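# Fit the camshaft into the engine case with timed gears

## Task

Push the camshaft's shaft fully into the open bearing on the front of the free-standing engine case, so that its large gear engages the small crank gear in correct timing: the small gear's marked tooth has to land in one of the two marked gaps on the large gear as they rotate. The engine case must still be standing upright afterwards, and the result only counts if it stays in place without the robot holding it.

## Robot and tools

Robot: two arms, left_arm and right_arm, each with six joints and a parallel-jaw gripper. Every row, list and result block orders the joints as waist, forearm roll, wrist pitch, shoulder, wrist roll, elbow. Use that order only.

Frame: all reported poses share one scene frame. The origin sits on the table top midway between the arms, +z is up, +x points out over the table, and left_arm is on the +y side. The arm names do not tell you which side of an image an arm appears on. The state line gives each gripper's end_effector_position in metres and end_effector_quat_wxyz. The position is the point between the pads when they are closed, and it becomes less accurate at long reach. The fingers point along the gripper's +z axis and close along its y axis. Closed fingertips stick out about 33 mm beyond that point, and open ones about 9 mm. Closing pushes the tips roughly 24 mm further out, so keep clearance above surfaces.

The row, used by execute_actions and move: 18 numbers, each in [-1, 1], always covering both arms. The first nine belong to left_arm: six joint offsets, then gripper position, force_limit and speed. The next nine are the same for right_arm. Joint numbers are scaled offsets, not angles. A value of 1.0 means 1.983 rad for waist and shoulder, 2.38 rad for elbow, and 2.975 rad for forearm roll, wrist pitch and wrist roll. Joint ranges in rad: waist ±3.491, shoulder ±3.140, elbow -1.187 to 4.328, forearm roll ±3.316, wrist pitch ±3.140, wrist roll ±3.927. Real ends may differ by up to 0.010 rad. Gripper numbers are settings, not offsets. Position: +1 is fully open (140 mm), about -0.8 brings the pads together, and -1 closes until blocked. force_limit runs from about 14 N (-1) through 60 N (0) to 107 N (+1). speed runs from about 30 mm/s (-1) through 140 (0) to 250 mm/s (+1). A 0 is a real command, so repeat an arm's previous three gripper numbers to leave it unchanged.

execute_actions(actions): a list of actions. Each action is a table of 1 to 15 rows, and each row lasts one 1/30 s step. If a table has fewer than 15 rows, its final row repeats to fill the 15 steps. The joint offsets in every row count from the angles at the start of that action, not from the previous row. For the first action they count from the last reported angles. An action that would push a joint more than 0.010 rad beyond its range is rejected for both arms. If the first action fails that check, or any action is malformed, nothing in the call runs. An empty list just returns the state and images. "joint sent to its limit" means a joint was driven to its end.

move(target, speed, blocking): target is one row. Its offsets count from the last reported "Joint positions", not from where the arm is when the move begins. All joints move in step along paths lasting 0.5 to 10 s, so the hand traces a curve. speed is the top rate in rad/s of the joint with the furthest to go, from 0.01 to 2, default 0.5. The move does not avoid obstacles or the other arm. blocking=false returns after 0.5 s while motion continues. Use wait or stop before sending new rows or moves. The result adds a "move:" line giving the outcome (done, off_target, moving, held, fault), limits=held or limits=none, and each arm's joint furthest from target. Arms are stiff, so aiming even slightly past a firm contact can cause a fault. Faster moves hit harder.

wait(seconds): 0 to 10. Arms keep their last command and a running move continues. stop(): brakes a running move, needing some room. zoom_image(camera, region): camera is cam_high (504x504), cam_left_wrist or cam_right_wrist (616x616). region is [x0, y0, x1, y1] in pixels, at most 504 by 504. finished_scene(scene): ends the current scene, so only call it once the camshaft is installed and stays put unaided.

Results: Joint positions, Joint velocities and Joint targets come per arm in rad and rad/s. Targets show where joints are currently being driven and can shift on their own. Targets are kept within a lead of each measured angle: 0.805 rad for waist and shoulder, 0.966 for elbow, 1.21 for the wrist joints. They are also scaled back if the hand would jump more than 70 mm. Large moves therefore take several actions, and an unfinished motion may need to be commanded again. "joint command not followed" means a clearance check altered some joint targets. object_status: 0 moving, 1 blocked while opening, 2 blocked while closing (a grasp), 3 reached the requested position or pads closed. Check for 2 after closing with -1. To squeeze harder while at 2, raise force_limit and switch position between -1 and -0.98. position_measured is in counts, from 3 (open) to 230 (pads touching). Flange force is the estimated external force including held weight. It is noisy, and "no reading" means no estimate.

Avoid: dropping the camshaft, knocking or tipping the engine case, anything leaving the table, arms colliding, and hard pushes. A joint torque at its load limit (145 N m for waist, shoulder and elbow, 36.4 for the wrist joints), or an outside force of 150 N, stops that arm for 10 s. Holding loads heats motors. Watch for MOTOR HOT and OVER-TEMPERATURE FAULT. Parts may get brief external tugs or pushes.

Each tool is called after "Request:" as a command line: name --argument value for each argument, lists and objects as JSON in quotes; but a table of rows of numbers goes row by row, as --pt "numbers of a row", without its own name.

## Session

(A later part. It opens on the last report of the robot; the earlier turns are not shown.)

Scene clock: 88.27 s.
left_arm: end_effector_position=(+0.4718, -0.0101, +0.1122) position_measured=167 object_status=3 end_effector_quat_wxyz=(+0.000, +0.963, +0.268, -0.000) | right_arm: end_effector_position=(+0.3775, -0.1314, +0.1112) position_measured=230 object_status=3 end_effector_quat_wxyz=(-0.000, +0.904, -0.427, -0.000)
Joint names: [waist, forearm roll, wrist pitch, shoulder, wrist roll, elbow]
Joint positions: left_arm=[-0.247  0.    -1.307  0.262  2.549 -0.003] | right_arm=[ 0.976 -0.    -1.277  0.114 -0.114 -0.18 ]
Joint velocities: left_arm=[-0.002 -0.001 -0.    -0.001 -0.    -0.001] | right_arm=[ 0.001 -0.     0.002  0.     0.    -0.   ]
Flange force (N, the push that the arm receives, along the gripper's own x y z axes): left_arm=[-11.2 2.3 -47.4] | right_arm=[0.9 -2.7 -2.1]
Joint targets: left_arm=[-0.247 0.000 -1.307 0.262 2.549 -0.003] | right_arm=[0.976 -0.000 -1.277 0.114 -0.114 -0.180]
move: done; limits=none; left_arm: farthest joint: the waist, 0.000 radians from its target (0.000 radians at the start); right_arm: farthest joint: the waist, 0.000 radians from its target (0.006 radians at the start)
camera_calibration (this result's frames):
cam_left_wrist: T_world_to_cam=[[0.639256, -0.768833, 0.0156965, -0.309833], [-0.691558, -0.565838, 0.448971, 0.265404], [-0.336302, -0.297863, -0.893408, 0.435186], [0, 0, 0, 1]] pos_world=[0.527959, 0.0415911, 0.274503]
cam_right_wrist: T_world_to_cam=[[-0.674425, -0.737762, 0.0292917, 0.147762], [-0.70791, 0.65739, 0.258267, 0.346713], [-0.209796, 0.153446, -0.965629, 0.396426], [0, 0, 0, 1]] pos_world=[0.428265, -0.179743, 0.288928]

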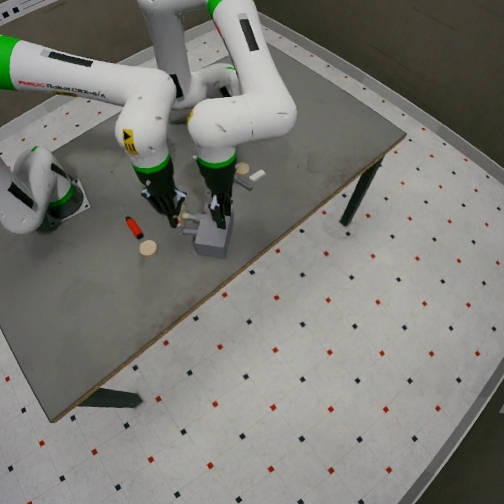

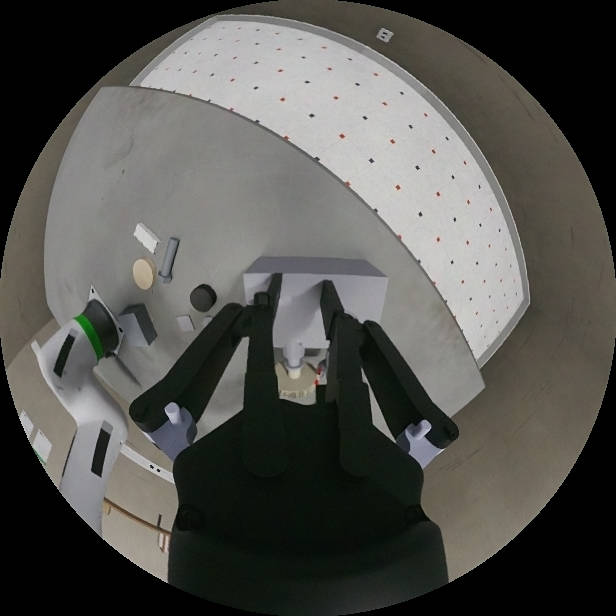

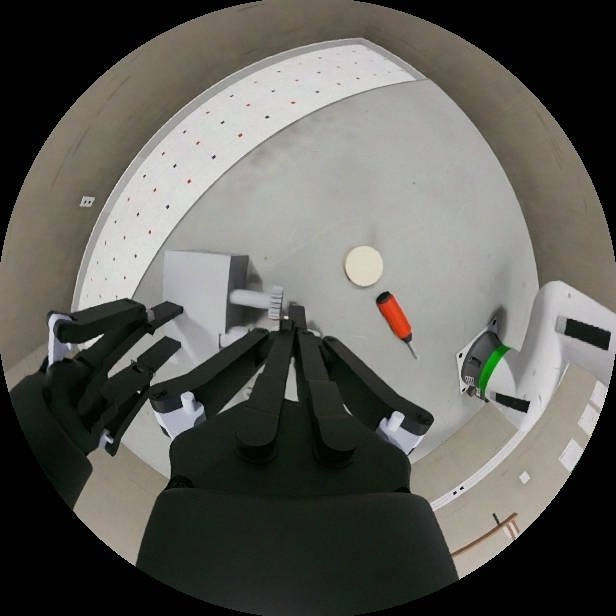

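Request:
move --target '[0,0,0,0,0,0,-0.3,0,0,-0.0025,0,0.004,0.0023,0.0017,-0.0031,-1,-1,-1]' --speed 0.01

Request:
zoom_image --camera "cam_left_wrist" --region '[260, 330, 350, 410]'

Request:
move --target '[0,0,0,0,0,0,-0.3,0,0,0,0,0,-0.03,0,-0.025,-1,-1,-1]' --speed 0.06

Request:
move --target '[0,0,0,0,0,0,-0.3,0,0,0.09,0,0.03,-0.12,-0.06,-0.135,-1,-1,-1]' --speed 0.3

Request:
zoom_image --camera "cam_right_wrist" --region '[120, 190, 280, 340]'

Scene clock: 89.93 s.
left_arm: end_effector_position=(+0.4718, -0.0101, +0.1122) position_measured=167 object_status=3 end_effector_quat_wxyz=(+0.000, +0.963, +0.268, -0.000) | right_arm: end_effector_position=(+0.3789, -0.1332, +0.1061) position_measured=230 object_status=3 end_effector_quat_wxyz=(-0.000, +0.904, -0.427, -0.000)
Joint names: [waist, forearm roll, wrist pitch, shoulder, wrist roll, elbow]
Joint positions: left_arm=[-0.247  0.    -1.307  0.262  2.549 -0.003] | right_arm=[ 0.971 -0.    -1.265  0.119 -0.109 -0.187]
Joint velocities: left_arm=[ 0.001 -0.    -0.     0.001  0.    -0.001] | right_arm=[ 0.    -0.001  0.001  0.    -0.    -0.   ]
Flange force (N, the push that the arm receives, along the gripper's own x y z axes): left_arm=[-10.8 6.9 -49.0] | right_arm=[3.3 -0.7 -6.9]
Joint targets: left_arm=[-0.247 0.000 -1.307 0.262 2.549 -0.003] | right_arm=[0.971 -0.000 -1.265 0.119 -0.109 -0.187]
move: done; limits=none; left_arm: farthest joint: the waist, 0.000 radians from its target (0.000 radians at the start); right_arm: farthest joint: the waist, 0.000 radians from its target (0.005 radians at the start)
camera_calibration (this result's frames):
cam_left_wrist: T_world_to_cam=[[0.639256, -0.768833, 0.0156968, -0.309834], [-0.691558, -0.565838, 0.448971, 0.265404], [-0.336302, -0.297863, -0.893409, 0.435186], [0, 0, 0, 1]] pos_world=[0.527959, 0.041591, 0.274503]
cam_right_wrist: T_world_to_cam=[[-0.674354, -0.737826, 0.029323, 0.147492], [-0.707967, 0.657328, 0.258267, 0.350238], [-0.209831, 0.153404, -0.965628, 0.392064], [0, 0, 0, 1]] pos_world=[0.429686, -0.181542, 0.283808]

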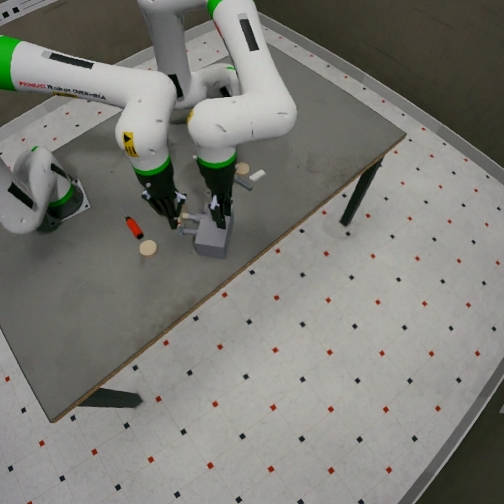

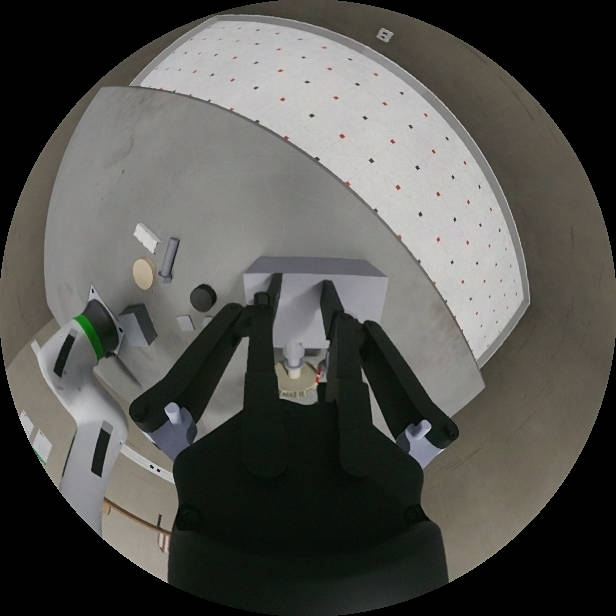

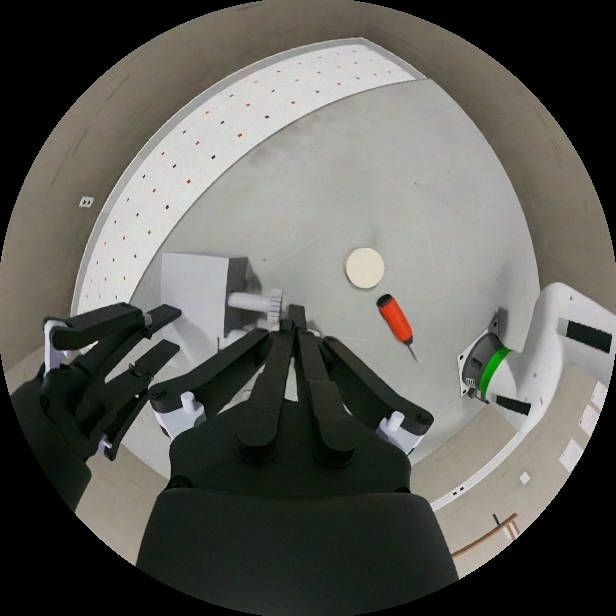

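Region (260, 330, 350, 410) of cam_left_wrist's 616x616 image, scaled by 5.600, with more detail than that image has.

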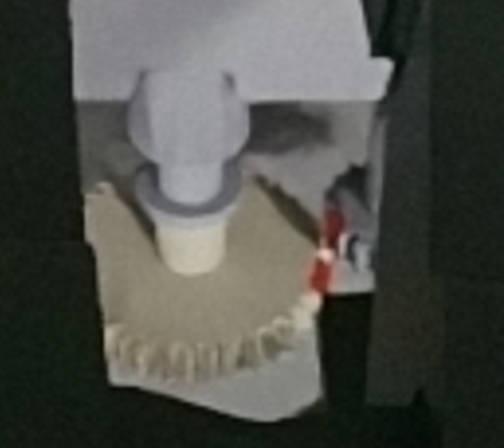

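Scene clock: 91.20 s.
left_arm: end_effector_position=(+0.4718, -0.0101, +0.1122) position_measured=167 object_status=3 end_effector_quat_wxyz=(+0.000, +0.963, +0.268, -0.000) | right_arm: end_effector_position=(+0.3620, -0.1506, +0.1083) position_measured=230 object_status=3 end_effector_quat_wxyz=(-0.000, +0.904, -0.427, -0.000)
Joint names: [waist, forearm roll, wrist pitch, shoulder, wrist roll, elbow]
Joint positions: left_arm=[-0.247  0.    -1.307  0.262  2.549 -0.003] | right_arm=[ 0.971 -0.    -1.265  0.059 -0.109 -0.246]
Joint velocities: left_arm=[ 0.002  0.    -0.    -0.001 -0.    -0.001] | right_arm=[-0.     0.001  0.001 -0.    -0.    -0.   ]
Flange force (N, the push that the arm receives, along the gripper's own x y z axes): left_arm=[-12.3 2.6 -47.6] | right_arm=[1.6 -2.9 -1.6]
Joint targets: left_arm=[-0.247 0.000 -1.307 0.262 2.549 -0.003] | right_arm=[0.971 -0.000 -1.265 0.059 -0.109 -0.246]
move: done; limits=none; left_arm: farthest joint: the waist, 0.000 radians from its target (0.000 radians at the start); right_arm: farthest joint: the waist, 0.000 radians from its target (0.000 radians at the start)
camera_calibration (this result's frames):
cam_left_wrist: T_world_to_cam=[[0.639256, -0.768834, 0.0156967, -0.309833], [-0.691558, -0.565838, 0.448971, 0.265404], [-0.336302, -0.297862, -0.893409, 0.435186], [0, 0, 0, 1]] pos_world=[0.527959, 0.0415911, 0.274503]
cam_right_wrist: T_world_to_cam=[[-0.674353, -0.737826, 0.0293513, 0.123147], [-0.707963, 0.657333, 0.258268, 0.349106], [-0.20985, 0.153384, -0.965627, 0.393273], [0, 0, 0, 1]] pos_world=[0.412727, -0.198939, 0.285978]

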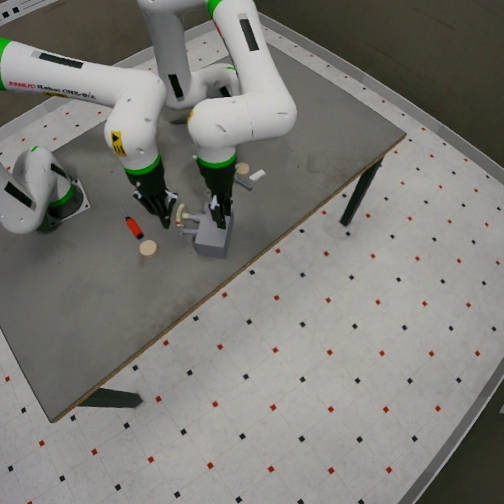

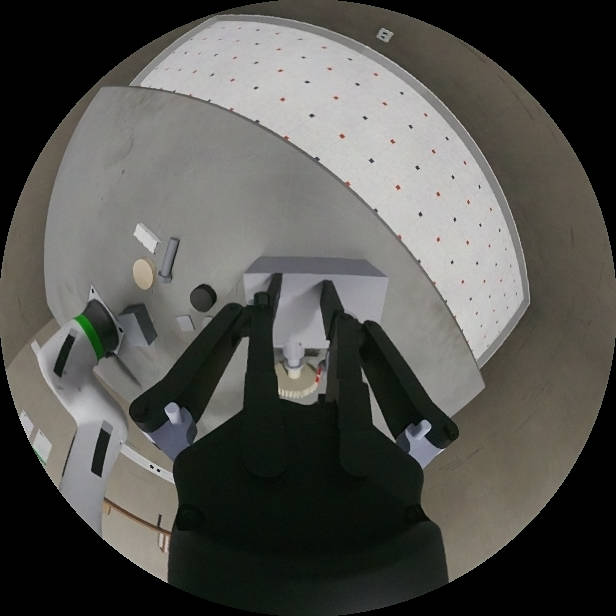

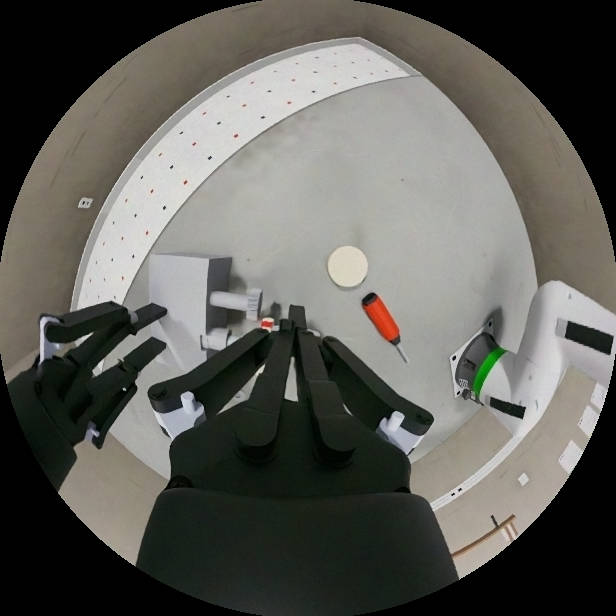

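Scene clock: 92.60 s.
left_arm: end_effector_position=(+0.4718, -0.0101, +0.1122) position_measured=167 object_status=3 end_effector_quat_wxyz=(+0.000, +0.963, +0.268, -0.000) | right_arm: end_effector_position=(+0.2565, -0.1727, +0.0688) position_measured=230 object_status=3 end_effector_quat_wxyz=(-0.003, +0.904, -0.427, +0.000)
Joint names: [waist, forearm roll, wrist pitch, shoulder, wrist roll, elbow]
Joint positions: left_arm=[-0.247  0.    -1.307  0.262  2.549 -0.003] | right_arm=[ 1.149 -0.    -1.176 -0.179 -0.287 -0.568]
Joint velocities: left_arm=[0.    0.    0.001 0.001 0.001 0.002] | right_arm=[ 0.     0.001  0.001 -0.     0.    -0.   ]
Flange force (N, the push that the arm receives, along the gripper's own x y z axes): left_arm=[-10.7 -2.1 -49.1] | right_arm=[0.2 -3.0 -1.1]
Joint targets: left_arm=[-0.247 0.000 -1.307 0.262 2.549 -0.003] | right_arm=[1.150 -0.000 -1.176 -0.179 -0.287 -0.568]
move: done; limits=none; left_arm: farthest joint: the waist, 0.000 radians from its target (0.000 radians at the start); right_arm: farthest joint: the waist, 0.000 radians from its target (0.178 radians at the start)
camera_calibration (this result's frames):
cam_left_wrist: T_world_to_cam=[[0.639256, -0.768833, 0.0156967, -0.309833], [-0.691558, -0.565838, 0.448971, 0.265404], [-0.336302, -0.297863, -0.893409, 0.435186], [0, 0, 0, 1]] pos_world=[0.527959, 0.0415911, 0.274503]
cam_right_wrist: T_world_to_cam=[[-0.674471, -0.737928, 0.0234928, 0.0373739], [-0.708798, 0.656095, 0.259123, 0.29906], [-0.206628, 0.158119, -0.965559, 0.33641], [0, 0, 0, 1]] pos_world=[0.306693, -0.221826, 0.246453]

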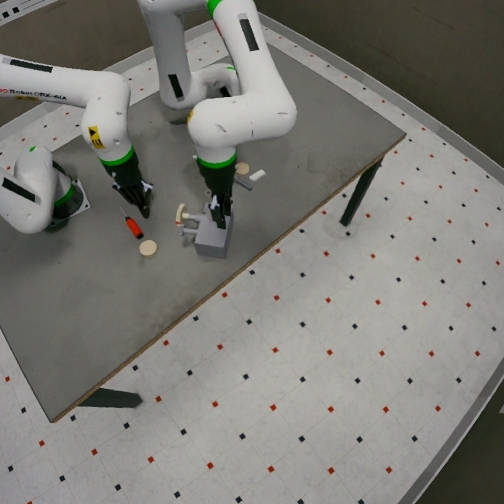

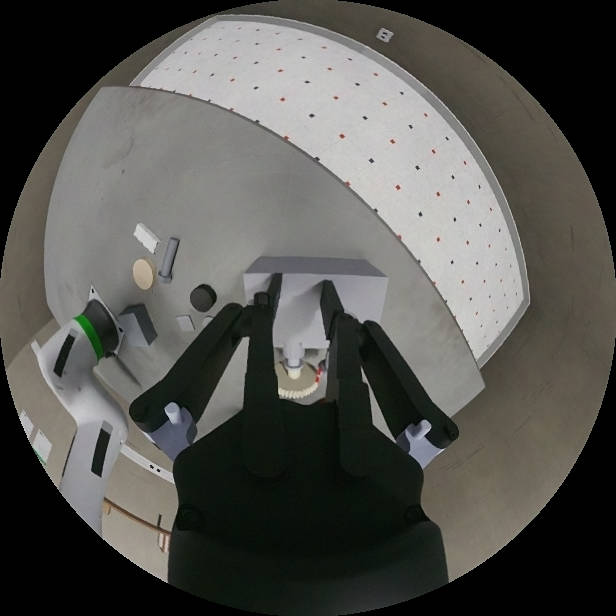

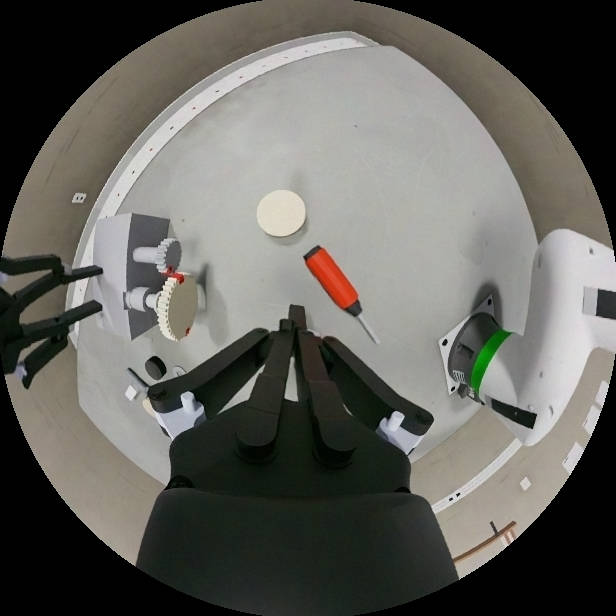

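Region (120, 190, 280, 340) of cam_right_wrist's 616x616 image, scaled by 3.150, with more detail than that image has; it fills the top 472 rows of this view, and the rest is white.

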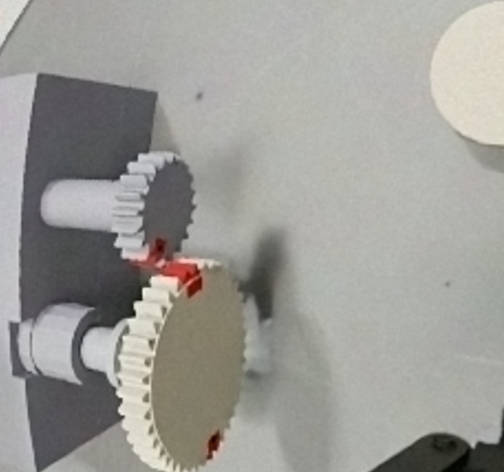

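Request:
execute_actions --actions '[]'

Request:
zoom_image --camera "cam_right_wrist" --region '[180,150,440,410]'

Scene clock: 93.20 s.
left_arm: end_effector_position=(+0.4718, -0.0101, +0.1122) position_measured=167 object_status=3 end_effector_quat_wxyz=(+0.000, +0.963, +0.268, -0.000) | right_arm: end_effector_position=(+0.2565, -0.1727, +0.0688) position_measured=230 object_status=3 end_effector_quat_wxyz=(-0.003, +0.904, -0.427, +0.000)
Joint names: [waist, forearm roll, wrist pitch, shoulder, wrist roll, elbow]
Joint positions: left_arm=[-0.247  0.    -1.307  0.262  2.549 -0.003] | right_arm=[ 1.15  -0.    -1.176 -0.179 -0.287 -0.568]
Joint velocities: left_arm=[-0.    -0.    -0.002 -0.     0.    -0.002] | right_arm=[-0.     0.001 -0.002 -0.    -0.001 -0.   ]
Flange force (N, the push that the arm receives, along the gripper's own x y z axes): left_arm=[-12.1 5.6 -48.5] | right_arm=[4.6 -5.2 -2.1]
Joint targets: left_arm=[-0.247 0.000 -1.307 0.262 2.549 -0.003] | right_arm=[1.150 -0.000 -1.176 -0.179 -0.287 -0.568]
camera_calibration (this result's frames):
cam_left_wrist: T_world_to_cam=[[0.639257, -0.768833, 0.0156967, -0.309834], [-0.691558, -0.565838, 0.448971, 0.265404], [-0.336302, -0.297863, -0.893409, 0.435186], [0, 0, 0, 1]] pos_world=[0.527959, 0.0415911, 0.274503]
cam_right_wrist: T_world_to_cam=[[-0.674461, -0.737936, 0.0235068, 0.0373571], [-0.708804, 0.656089, 0.259121, 0.299059], [-0.206637, 0.158105, -0.965559, 0.336403], [0, 0, 0, 1]] pos_world=[0.306684, -0.22183, 0.246446]

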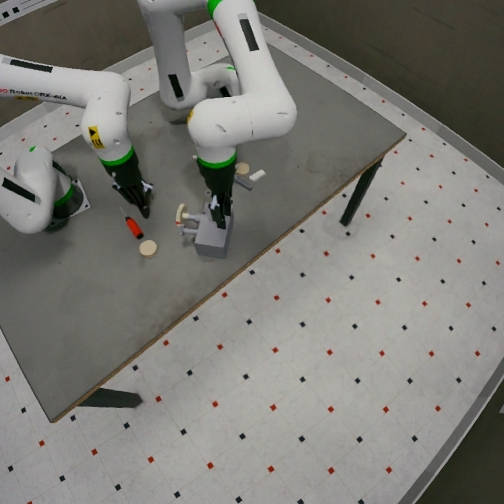

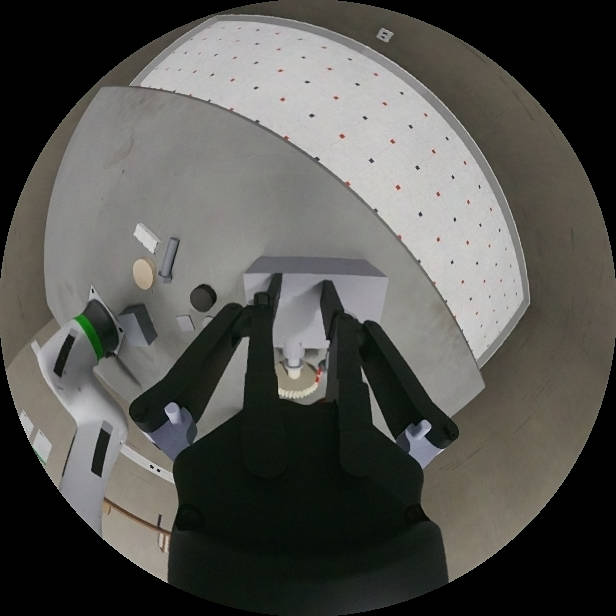

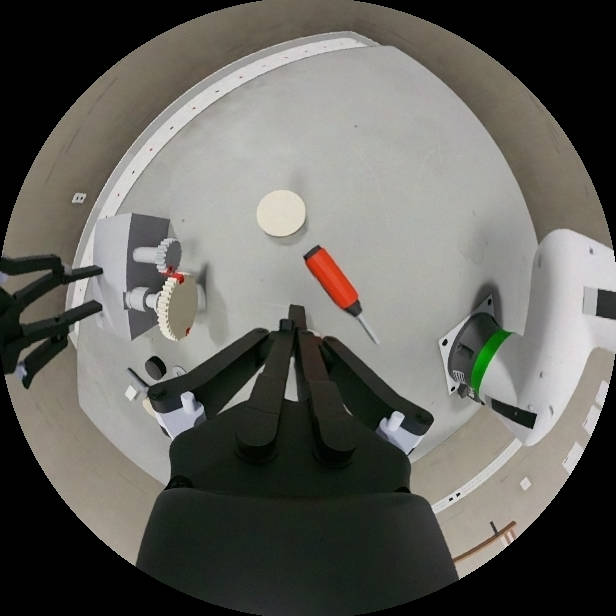

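Region (180, 150, 440, 410) of cam_right_wrist's 616x616 image, scaled by 1.938, with more detail than that image has.

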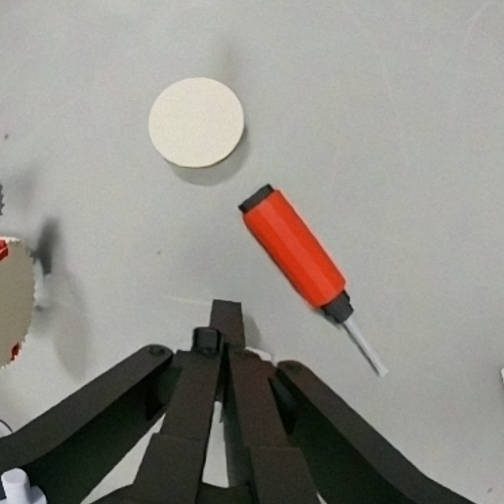

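Request:
move --target '[0,0,0,0,0,0,-0.3,0,0,-0.0354,0,-0.0108,0.1228,0.0241,0.1134,-1,-1,-1]' --speed 0.2

Request:
zoom_image --camera "cam_right_wrist" --region '[180,220,340,380]'

Scene clock: 95.20 s.
left_arm: end_effector_position=(+0.4718, -0.0101, +0.1122) position_measured=167 object_status=3 end_effector_quat_wxyz=(+0.000, +0.963, +0.268, -0.000) | right_arm: end_effector_position=(+0.3323, -0.1136, +0.0850) position_measured=230 object_status=3 end_effector_quat_wxyz=(-0.000, +0.905, -0.426, -0.000)
Joint names: [waist, forearm roll, wrist pitch, shoulder, wrist roll, elbow]
Joint positions: left_arm=[-0.247  0.    -1.307  0.262  2.549 -0.003] | right_arm=[ 1.079 -0.    -1.208  0.065 -0.215 -0.298]
Joint velocities: left_arm=[ 0.  0.  0.  0.  0. -0.] | right_arm=[ 0.    -0.003  0.001  0.    -0.     0.   ]
Flange force (N, the push that the arm receives, along the gripper's own x y z axes): left_arm=[-12.5 4.4 -48.5] | right_arm=[0.9 -0.4 -1.4]
Joint targets: left_arm=[-0.247 0.000 -1.307 0.262 2.549 -0.003] | right_arm=[1.079 -0.000 -1.208 0.065 -0.215 -0.298]
move: done; limits=none; left_arm: farthest joint: the waist, 0.000 radians from its target (0.000 radians at the start); right_arm: farthest joint: the waist, 0.000 radians from its target (0.070 radians at the start)
camera_calibration (this result's frames):
cam_left_wrist: T_world_to_cam=[[0.639256, -0.768833, 0.0156966, -0.309834], [-0.691558, -0.565838, 0.448971, 0.265404], [-0.336302, -0.297863, -0.893409, 0.435186], [0, 0, 0, 1]] pos_world=[0.527959, 0.0415911, 0.274503]
cam_right_wrist: T_world_to_cam=[[-0.673268, -0.738821, 0.029232, 0.130687], [-0.708952, 0.656267, 0.258265, 0.309987], [-0.209995, 0.153157, -0.965632, 0.358917], [0, 0, 0, 1]] pos_world=[0.383124, -0.16185, 0.262702]

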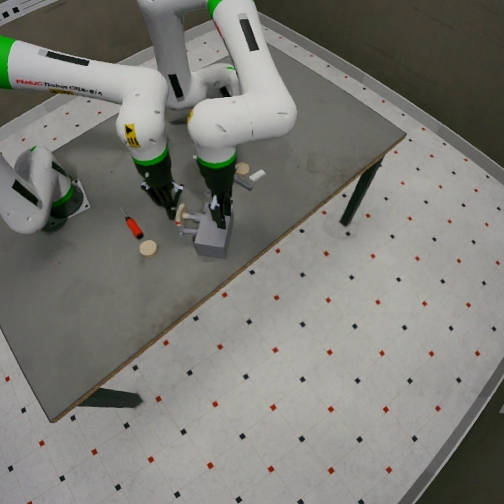

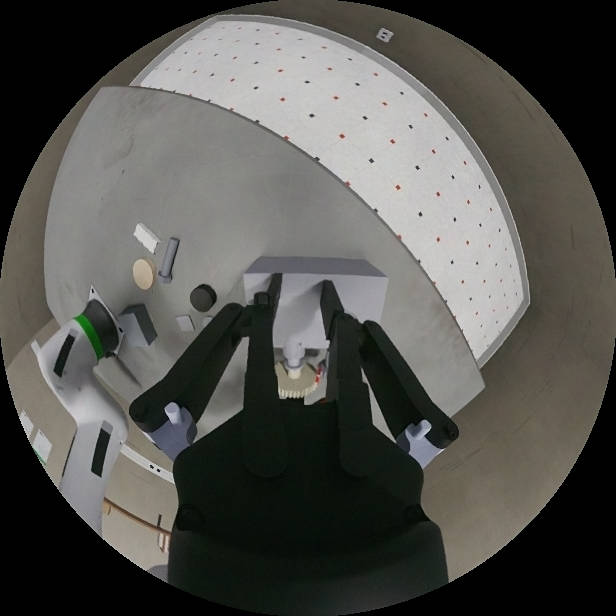

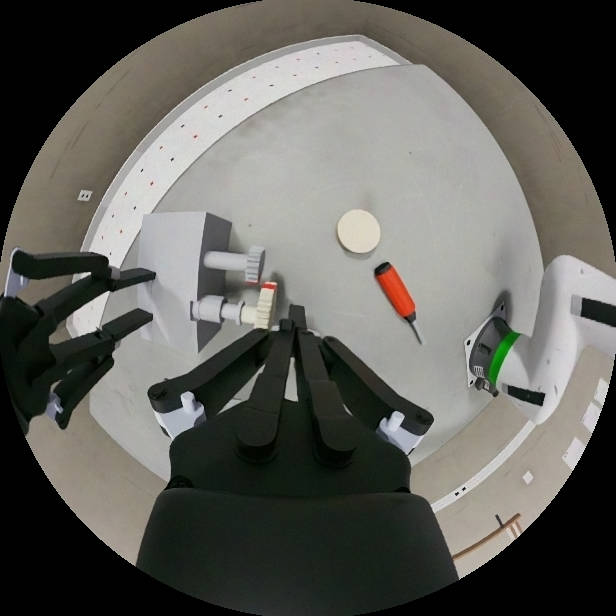

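Region (180, 220, 340, 380) of cam_right_wrist's 616x616 image, scaled by 3.150, with more detail than that image has.

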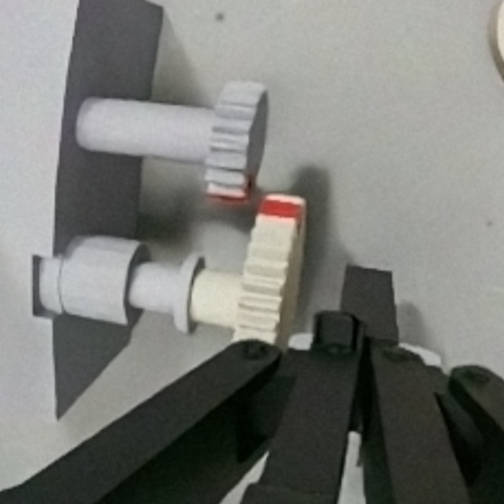

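Request:
move --target '[0,0,0,0,0,0,-0.3,0,0,-0.0024,0,-0.0087,0.0088,0.0016,0.0181,-1,-1,-1]' --speed 0.03

Request:
move --target '[0,0,0,0,0,0,-0.3,0,0,-0.0012,0,-0.0004,0.0061,0.0008,0.0056,-1,-1,-1]' --speed 0.01

Request:
zoom_image --camera "cam_right_wrist" --region '[200,220,340,360]'

Scene clock: 97.03 s.
left_arm: end_effector_position=(+0.4718, -0.0101, +0.1122) position_measured=167 object_status=3 end_effector_quat_wxyz=(+0.000, +0.963, +0.268, -0.000) | right_arm: end_effector_position=(+0.3403, -0.1069, +0.0948) position_measured=230 object_status=3 end_effector_quat_wxyz=(+0.000, +0.905, -0.426, -0.000)
Joint names: [waist, forearm roll, wrist pitch, shoulder, wrist roll, elbow]
Joint positions: left_arm=[-0.247  0.    -1.307  0.262  2.549 -0.003] | right_arm=[ 1.075 -0.    -1.234  0.082 -0.211 -0.255]
Joint velocities: left_arm=[-0.001  0.     0.001 -0.001  0.    -0.001] | right_arm=[-0.  0. -0.  0. -0.  0.]
Flange force (N, the push that the arm receives, along the gripper's own x y z axes): left_arm=[-10.7 2.6 -47.1] | right_arm=[1.0 -2.7 -2.0]
Joint targets: left_arm=[-0.247 0.000 -1.307 0.262 2.549 -0.003] | right_arm=[1.075 -0.000 -1.234 0.082 -0.211 -0.255]
move: done; limits=none; left_arm: farthest joint: the waist, 0.000 radians from its target (0.000 radians at the start); right_arm: farthest joint: the waist, 0.000 radians from its target (0.005 radians at the start)
camera_calibration (this result's frames):
cam_left_wrist: T_world_to_cam=[[0.639256, -0.768833, 0.0156969, -0.309834], [-0.691558, -0.565838, 0.448971, 0.265404], [-0.336302, -0.297863, -0.893409, 0.435186], [0, 0, 0, 1]] pos_world=[0.527959, 0.0415911, 0.274503]
cam_right_wrist: T_world_to_cam=[[-0.673257, -0.73882, 0.0294947, 0.14069], [-0.708914, 0.656315, 0.258247, 0.308645], [-0.210156, 0.152958, -0.965628, 0.369067], [0, 0, 0, 1]] pos_world=[0.391085, -0.155075, 0.272525]

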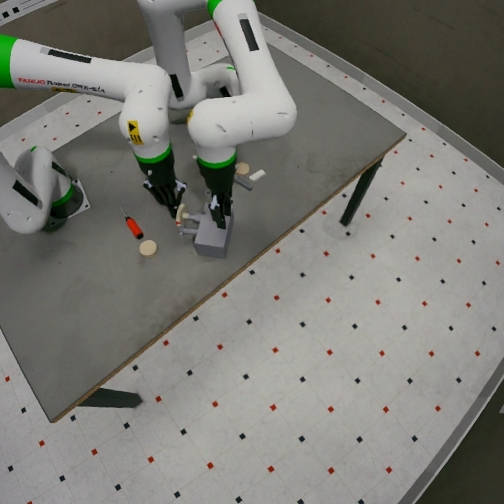

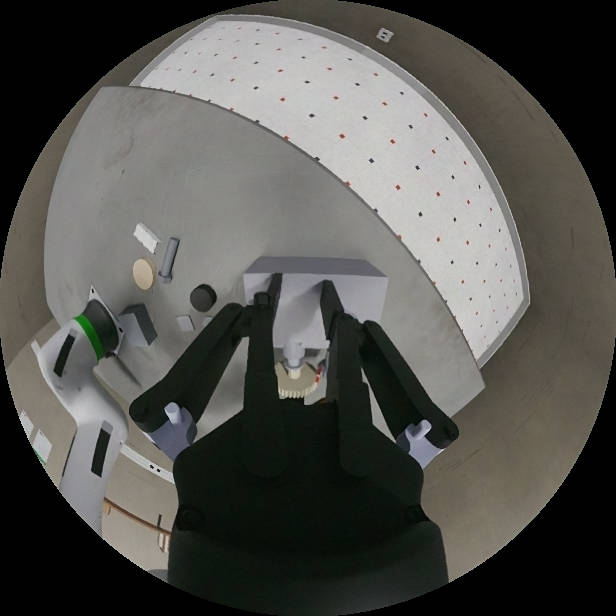

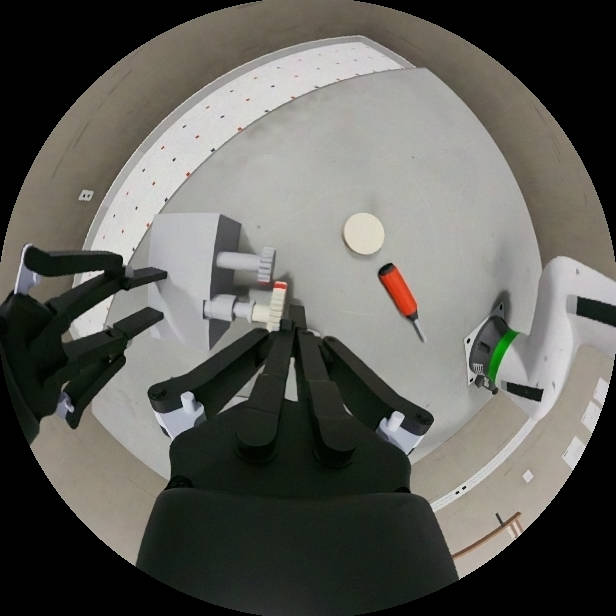

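Scene clock: 98.60 s.
left_arm: end_effector_position=(+0.4718, -0.0101, +0.1122) position_measured=167 object_status=3 end_effector_quat_wxyz=(+0.000, +0.963, +0.268, -0.000) | right_arm: end_effector_position=(+0.3441, -0.1038, +0.0949) position_measured=230 object_status=3 end_effector_quat_wxyz=(+0.000, +0.905, -0.426, -0.000)
Joint names: [waist, forearm roll, wrist pitch, shoulder, wrist roll, elbow]
Joint positions: left_arm=[-0.247  0.    -1.307  0.262  2.549 -0.003] | right_arm=[ 1.072 -0.    -1.235  0.094 -0.208 -0.241]
Joint velocities: left_arm=[-0.    -0.     0.001 -0.     0.     0.001] | right_arm=[ 0.    -0.    -0.001 -0.     0.     0.   ]
Flange force (N, the push that the arm receives, along the gripper's own x y z axes): left_arm=[-11.2 3.1 -48.6] | right_arm=[1.6 -1.9 -2.0]
Joint targets: left_arm=[-0.247 0.000 -1.307 0.262 2.549 -0.003] | right_arm=[1.072 -0.000 -1.235 0.094 -0.208 -0.241]
move: done; limits=none; left_arm: farthest joint: the waist, 0.000 radians from its target (0.000 radians at the start); right_arm: farthest joint: the waist, 0.000 radians from its target (0.002 radians at the start)
camera_calibration (this result's frames):
cam_left_wrist: T_world_to_cam=[[0.639256, -0.768833, 0.0156965, -0.309833], [-0.691558, -0.565838, 0.448971, 0.265404], [-0.336302, -0.297863, -0.893408, 0.435186], [0, 0, 0, 1]] pos_world=[0.527959, 0.0415911, 0.274503]
cam_right_wrist: T_world_to_cam=[[-0.673257, -0.738821, 0.0294554, 0.14557], [-0.708921, 0.656306, 0.258251, 0.309287], [-0.210133, 0.152988, -0.965629, 0.369445], [0, 0, 0, 1]] pos_world=[0.394899, -0.151957, 0.272586]

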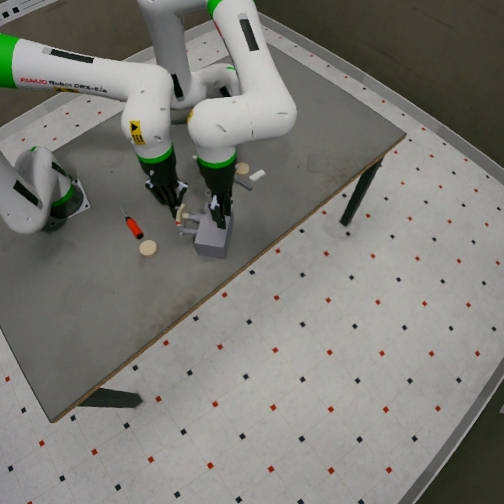

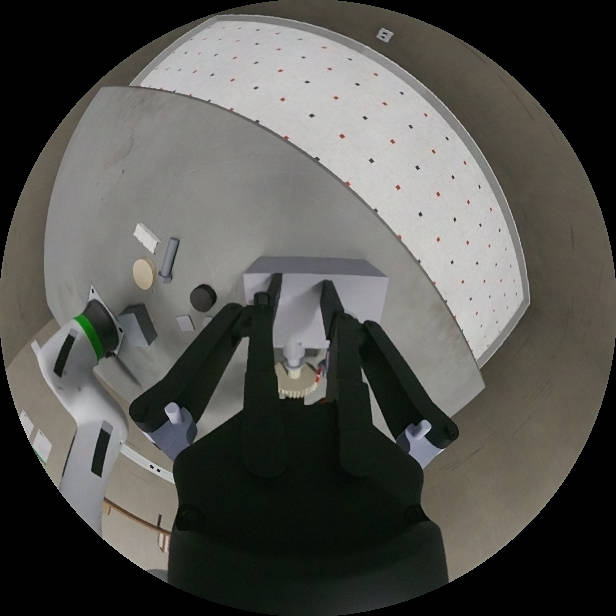

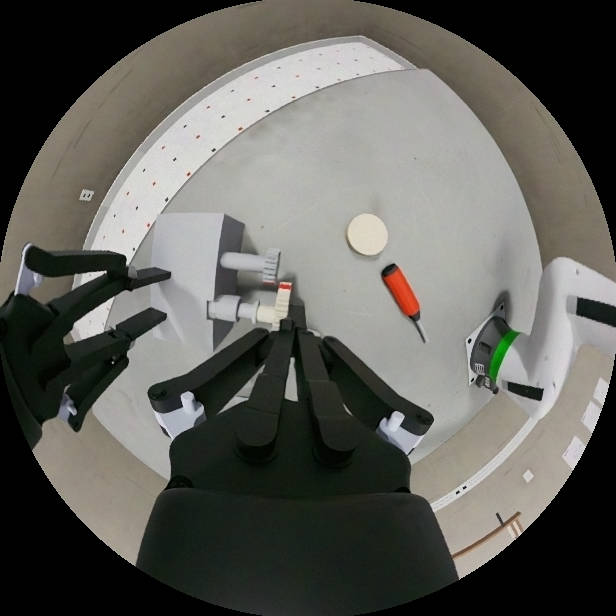

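Region (200, 220, 340, 360) of cam_right_wrist's 616x616 image, scaled by 3.600, with more detail than that image has.

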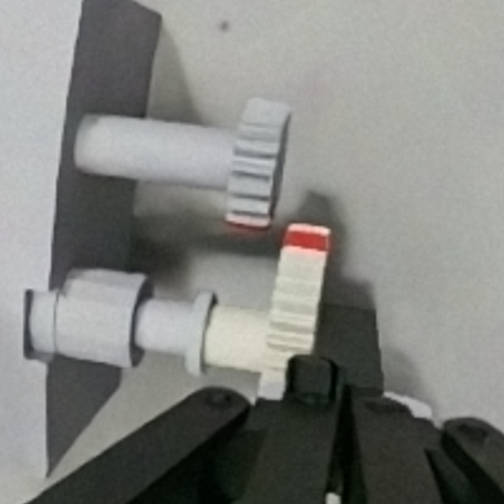

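Request:
move --target '[0,0,0,0,0,0,-0.3,0,0,-0.0012,0,-0.0004,0.0061,0.0008,0.0056,-1,-1,-1]' --speed 0.01

Request:
move --target '[0,0,0,0,0,0,-0.3,0,0,-0.0005,0,-0.0002,0.0024,0.0003,0.0022,-1,-1,-1]' --speed 0.01

Request:
zoom_image --camera "cam_right_wrist" --region '[200,220,340,360]'

Scene clock: 100.33 s.
left_arm: end_effector_position=(+0.4718, -0.0101, +0.1122) position_measured=167 object_status=3 end_effector_quat_wxyz=(+0.000, +0.963, +0.268, -0.000) | right_arm: end_effector_position=(+0.3479, -0.1007, +0.0949) position_measured=230 object_status=3 end_effector_quat_wxyz=(+0.000, +0.905, -0.426, -0.000)
Joint names: [waist, forearm roll, wrist pitch, shoulder, wrist roll, elbow]
Joint positions: left_arm=[-0.247  0.    -1.307  0.262  2.549 -0.003] | right_arm=[ 1.07  -0.    -1.236  0.107 -0.206 -0.228]
Joint velocities: left_arm=[-0.001 -0.    -0.001  0.     0.001 -0.001] | right_arm=[-0.001  0.001  0.001  0.     0.    -0.   ]
Flange force (N, the push that the arm receives, along the gripper's own x y z axes): left_arm=[-11.2 3.5 -47.5] | right_arm=[1.6 -1.3 -1.8]
Joint targets: left_arm=[-0.247 0.000 -1.307 0.262 2.549 -0.003] | right_arm=[1.070 -0.000 -1.236 0.107 -0.206 -0.228]
move: done; limits=none; left_arm: farthest joint: the waist, 0.000 radians from its target (0.000 radians at the start); right_arm: farthest joint: the waist, 0.000 radians from its target (0.003 radians at the start)
camera_calibration (this result's frames):
cam_left_wrist: T_world_to_cam=[[0.639256, -0.768833, 0.0156967, -0.309834], [-0.691558, -0.565838, 0.448971, 0.265404], [-0.336302, -0.297863, -0.893409, 0.435186], [0, 0, 0, 1]] pos_world=[0.527959, 0.0415911, 0.274503]
cam_right_wrist: T_world_to_cam=[[-0.673258, -0.738822, 0.0294186, 0.150443], [-0.708927, 0.656299, 0.258254, 0.309968], [-0.210111, 0.153016, -0.965629, 0.369773], [0, 0, 0, 1]] pos_world=[0.398725, -0.148862, 0.272587]

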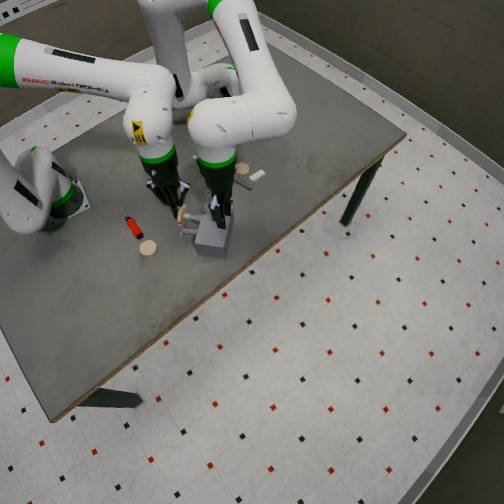

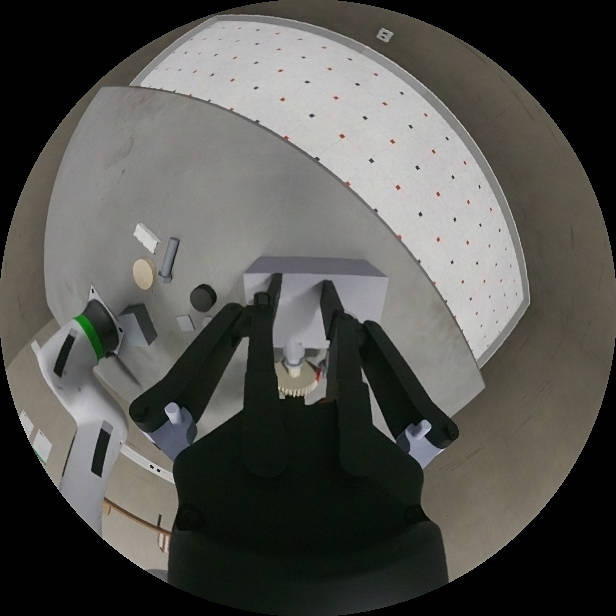

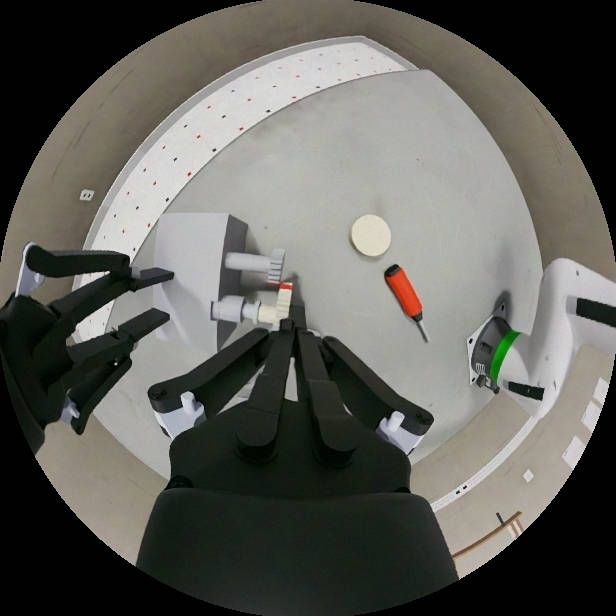

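Scene clock: 101.07 s.
left_arm: end_effector_position=(+0.4718, -0.0101, +0.1122) position_measured=167 object_status=3 end_effector_quat_wxyz=(+0.000, +0.963, +0.268, -0.000) | right_arm: end_effector_position=(+0.3494, -0.0995, +0.0949) position_measured=230 object_status=3 end_effector_quat_wxyz=(+0.000, +0.905, -0.426, -0.000)
Joint names: [waist, forearm roll, wrist pitch, shoulder, wrist roll, elbow]
Joint positions: left_arm=[-0.247  0.    -1.307  0.262  2.549 -0.003] | right_arm=[ 1.069 -0.    -1.237  0.111 -0.205 -0.223]
Joint velocities: left_arm=[-0.002 -0.     0.    -0.002 -0.    -0.001] | right_arm=[-0.    -0.002  0.001  0.     0.     0.   ]
Flange force (N, the push that the arm receives, along the gripper's own x y z axes): left_arm=[-13.9 0.3 -46.9] | right_arm=[0.8 0.3 -2.9]
Joint targets: left_arm=[-0.247 0.000 -1.307 0.262 2.549 -0.003] | right_arm=[1.069 -0.000 -1.237 0.111 -0.205 -0.223]
move: done; limits=none; left_arm: farthest joint: the waist, 0.000 radians from its target (0.000 radians at the start); right_arm: farthest joint: the waist, 0.000 radians from its target (0.001 radians at the start)
camera_calibration (this result's frames):
cam_left_wrist: T_world_to_cam=[[0.639257, -0.768833, 0.0156966, -0.309833], [-0.691558, -0.565838, 0.448971, 0.265404], [-0.336302, -0.297863, -0.893409, 0.435186], [0, 0, 0, 1]] pos_world=[0.527959, 0.0415911, 0.274503]
cam_right_wrist: T_world_to_cam=[[-0.673329, -0.738753, 0.0295435, 0.15232], [-0.708841, 0.656394, 0.258245, 0.310256], [-0.210172, 0.152942, -0.965628, 0.369906], [0, 0, 0, 1]] pos_world=[0.400227, -0.147697, 0.272569]

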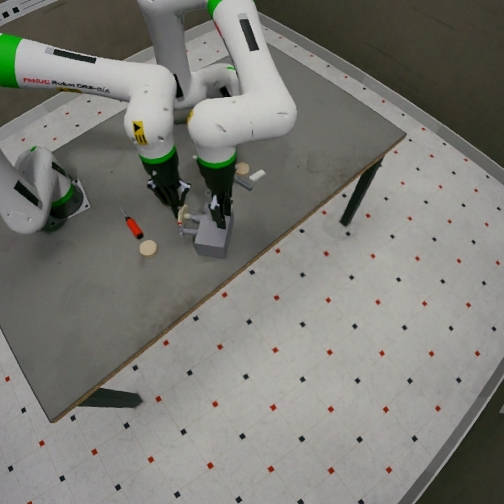

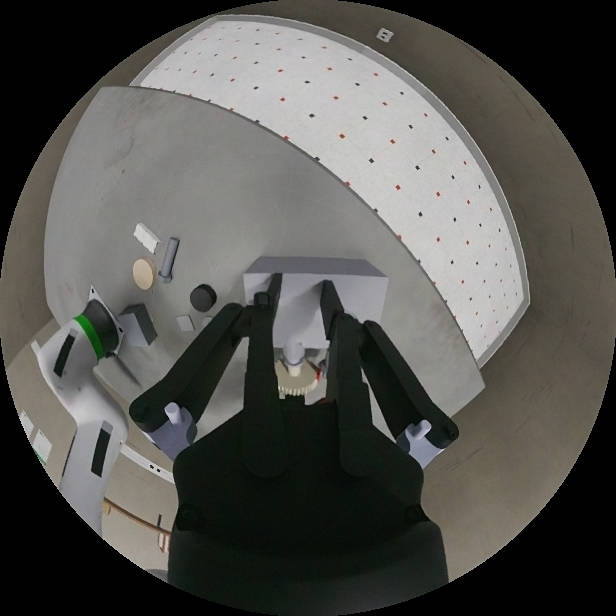

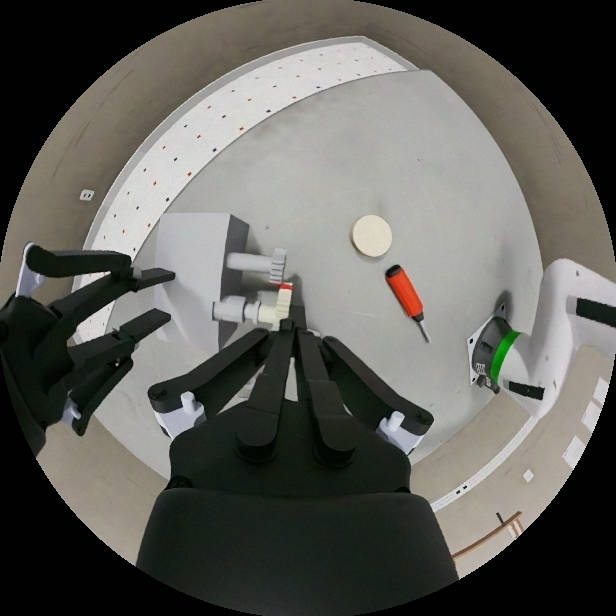

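Region (200, 220, 340, 360) of cam_right_wrist's 616x616 image, scaled by 3.600, with more detail than that image has.

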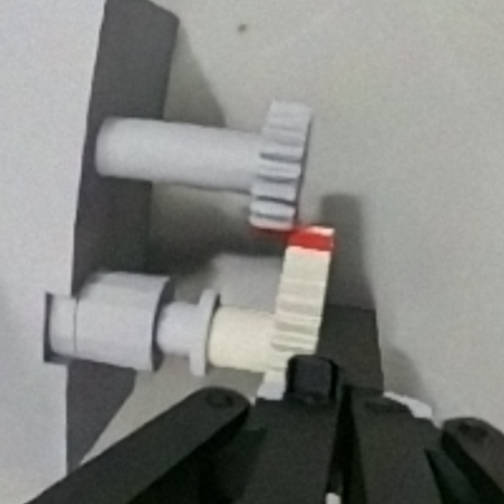

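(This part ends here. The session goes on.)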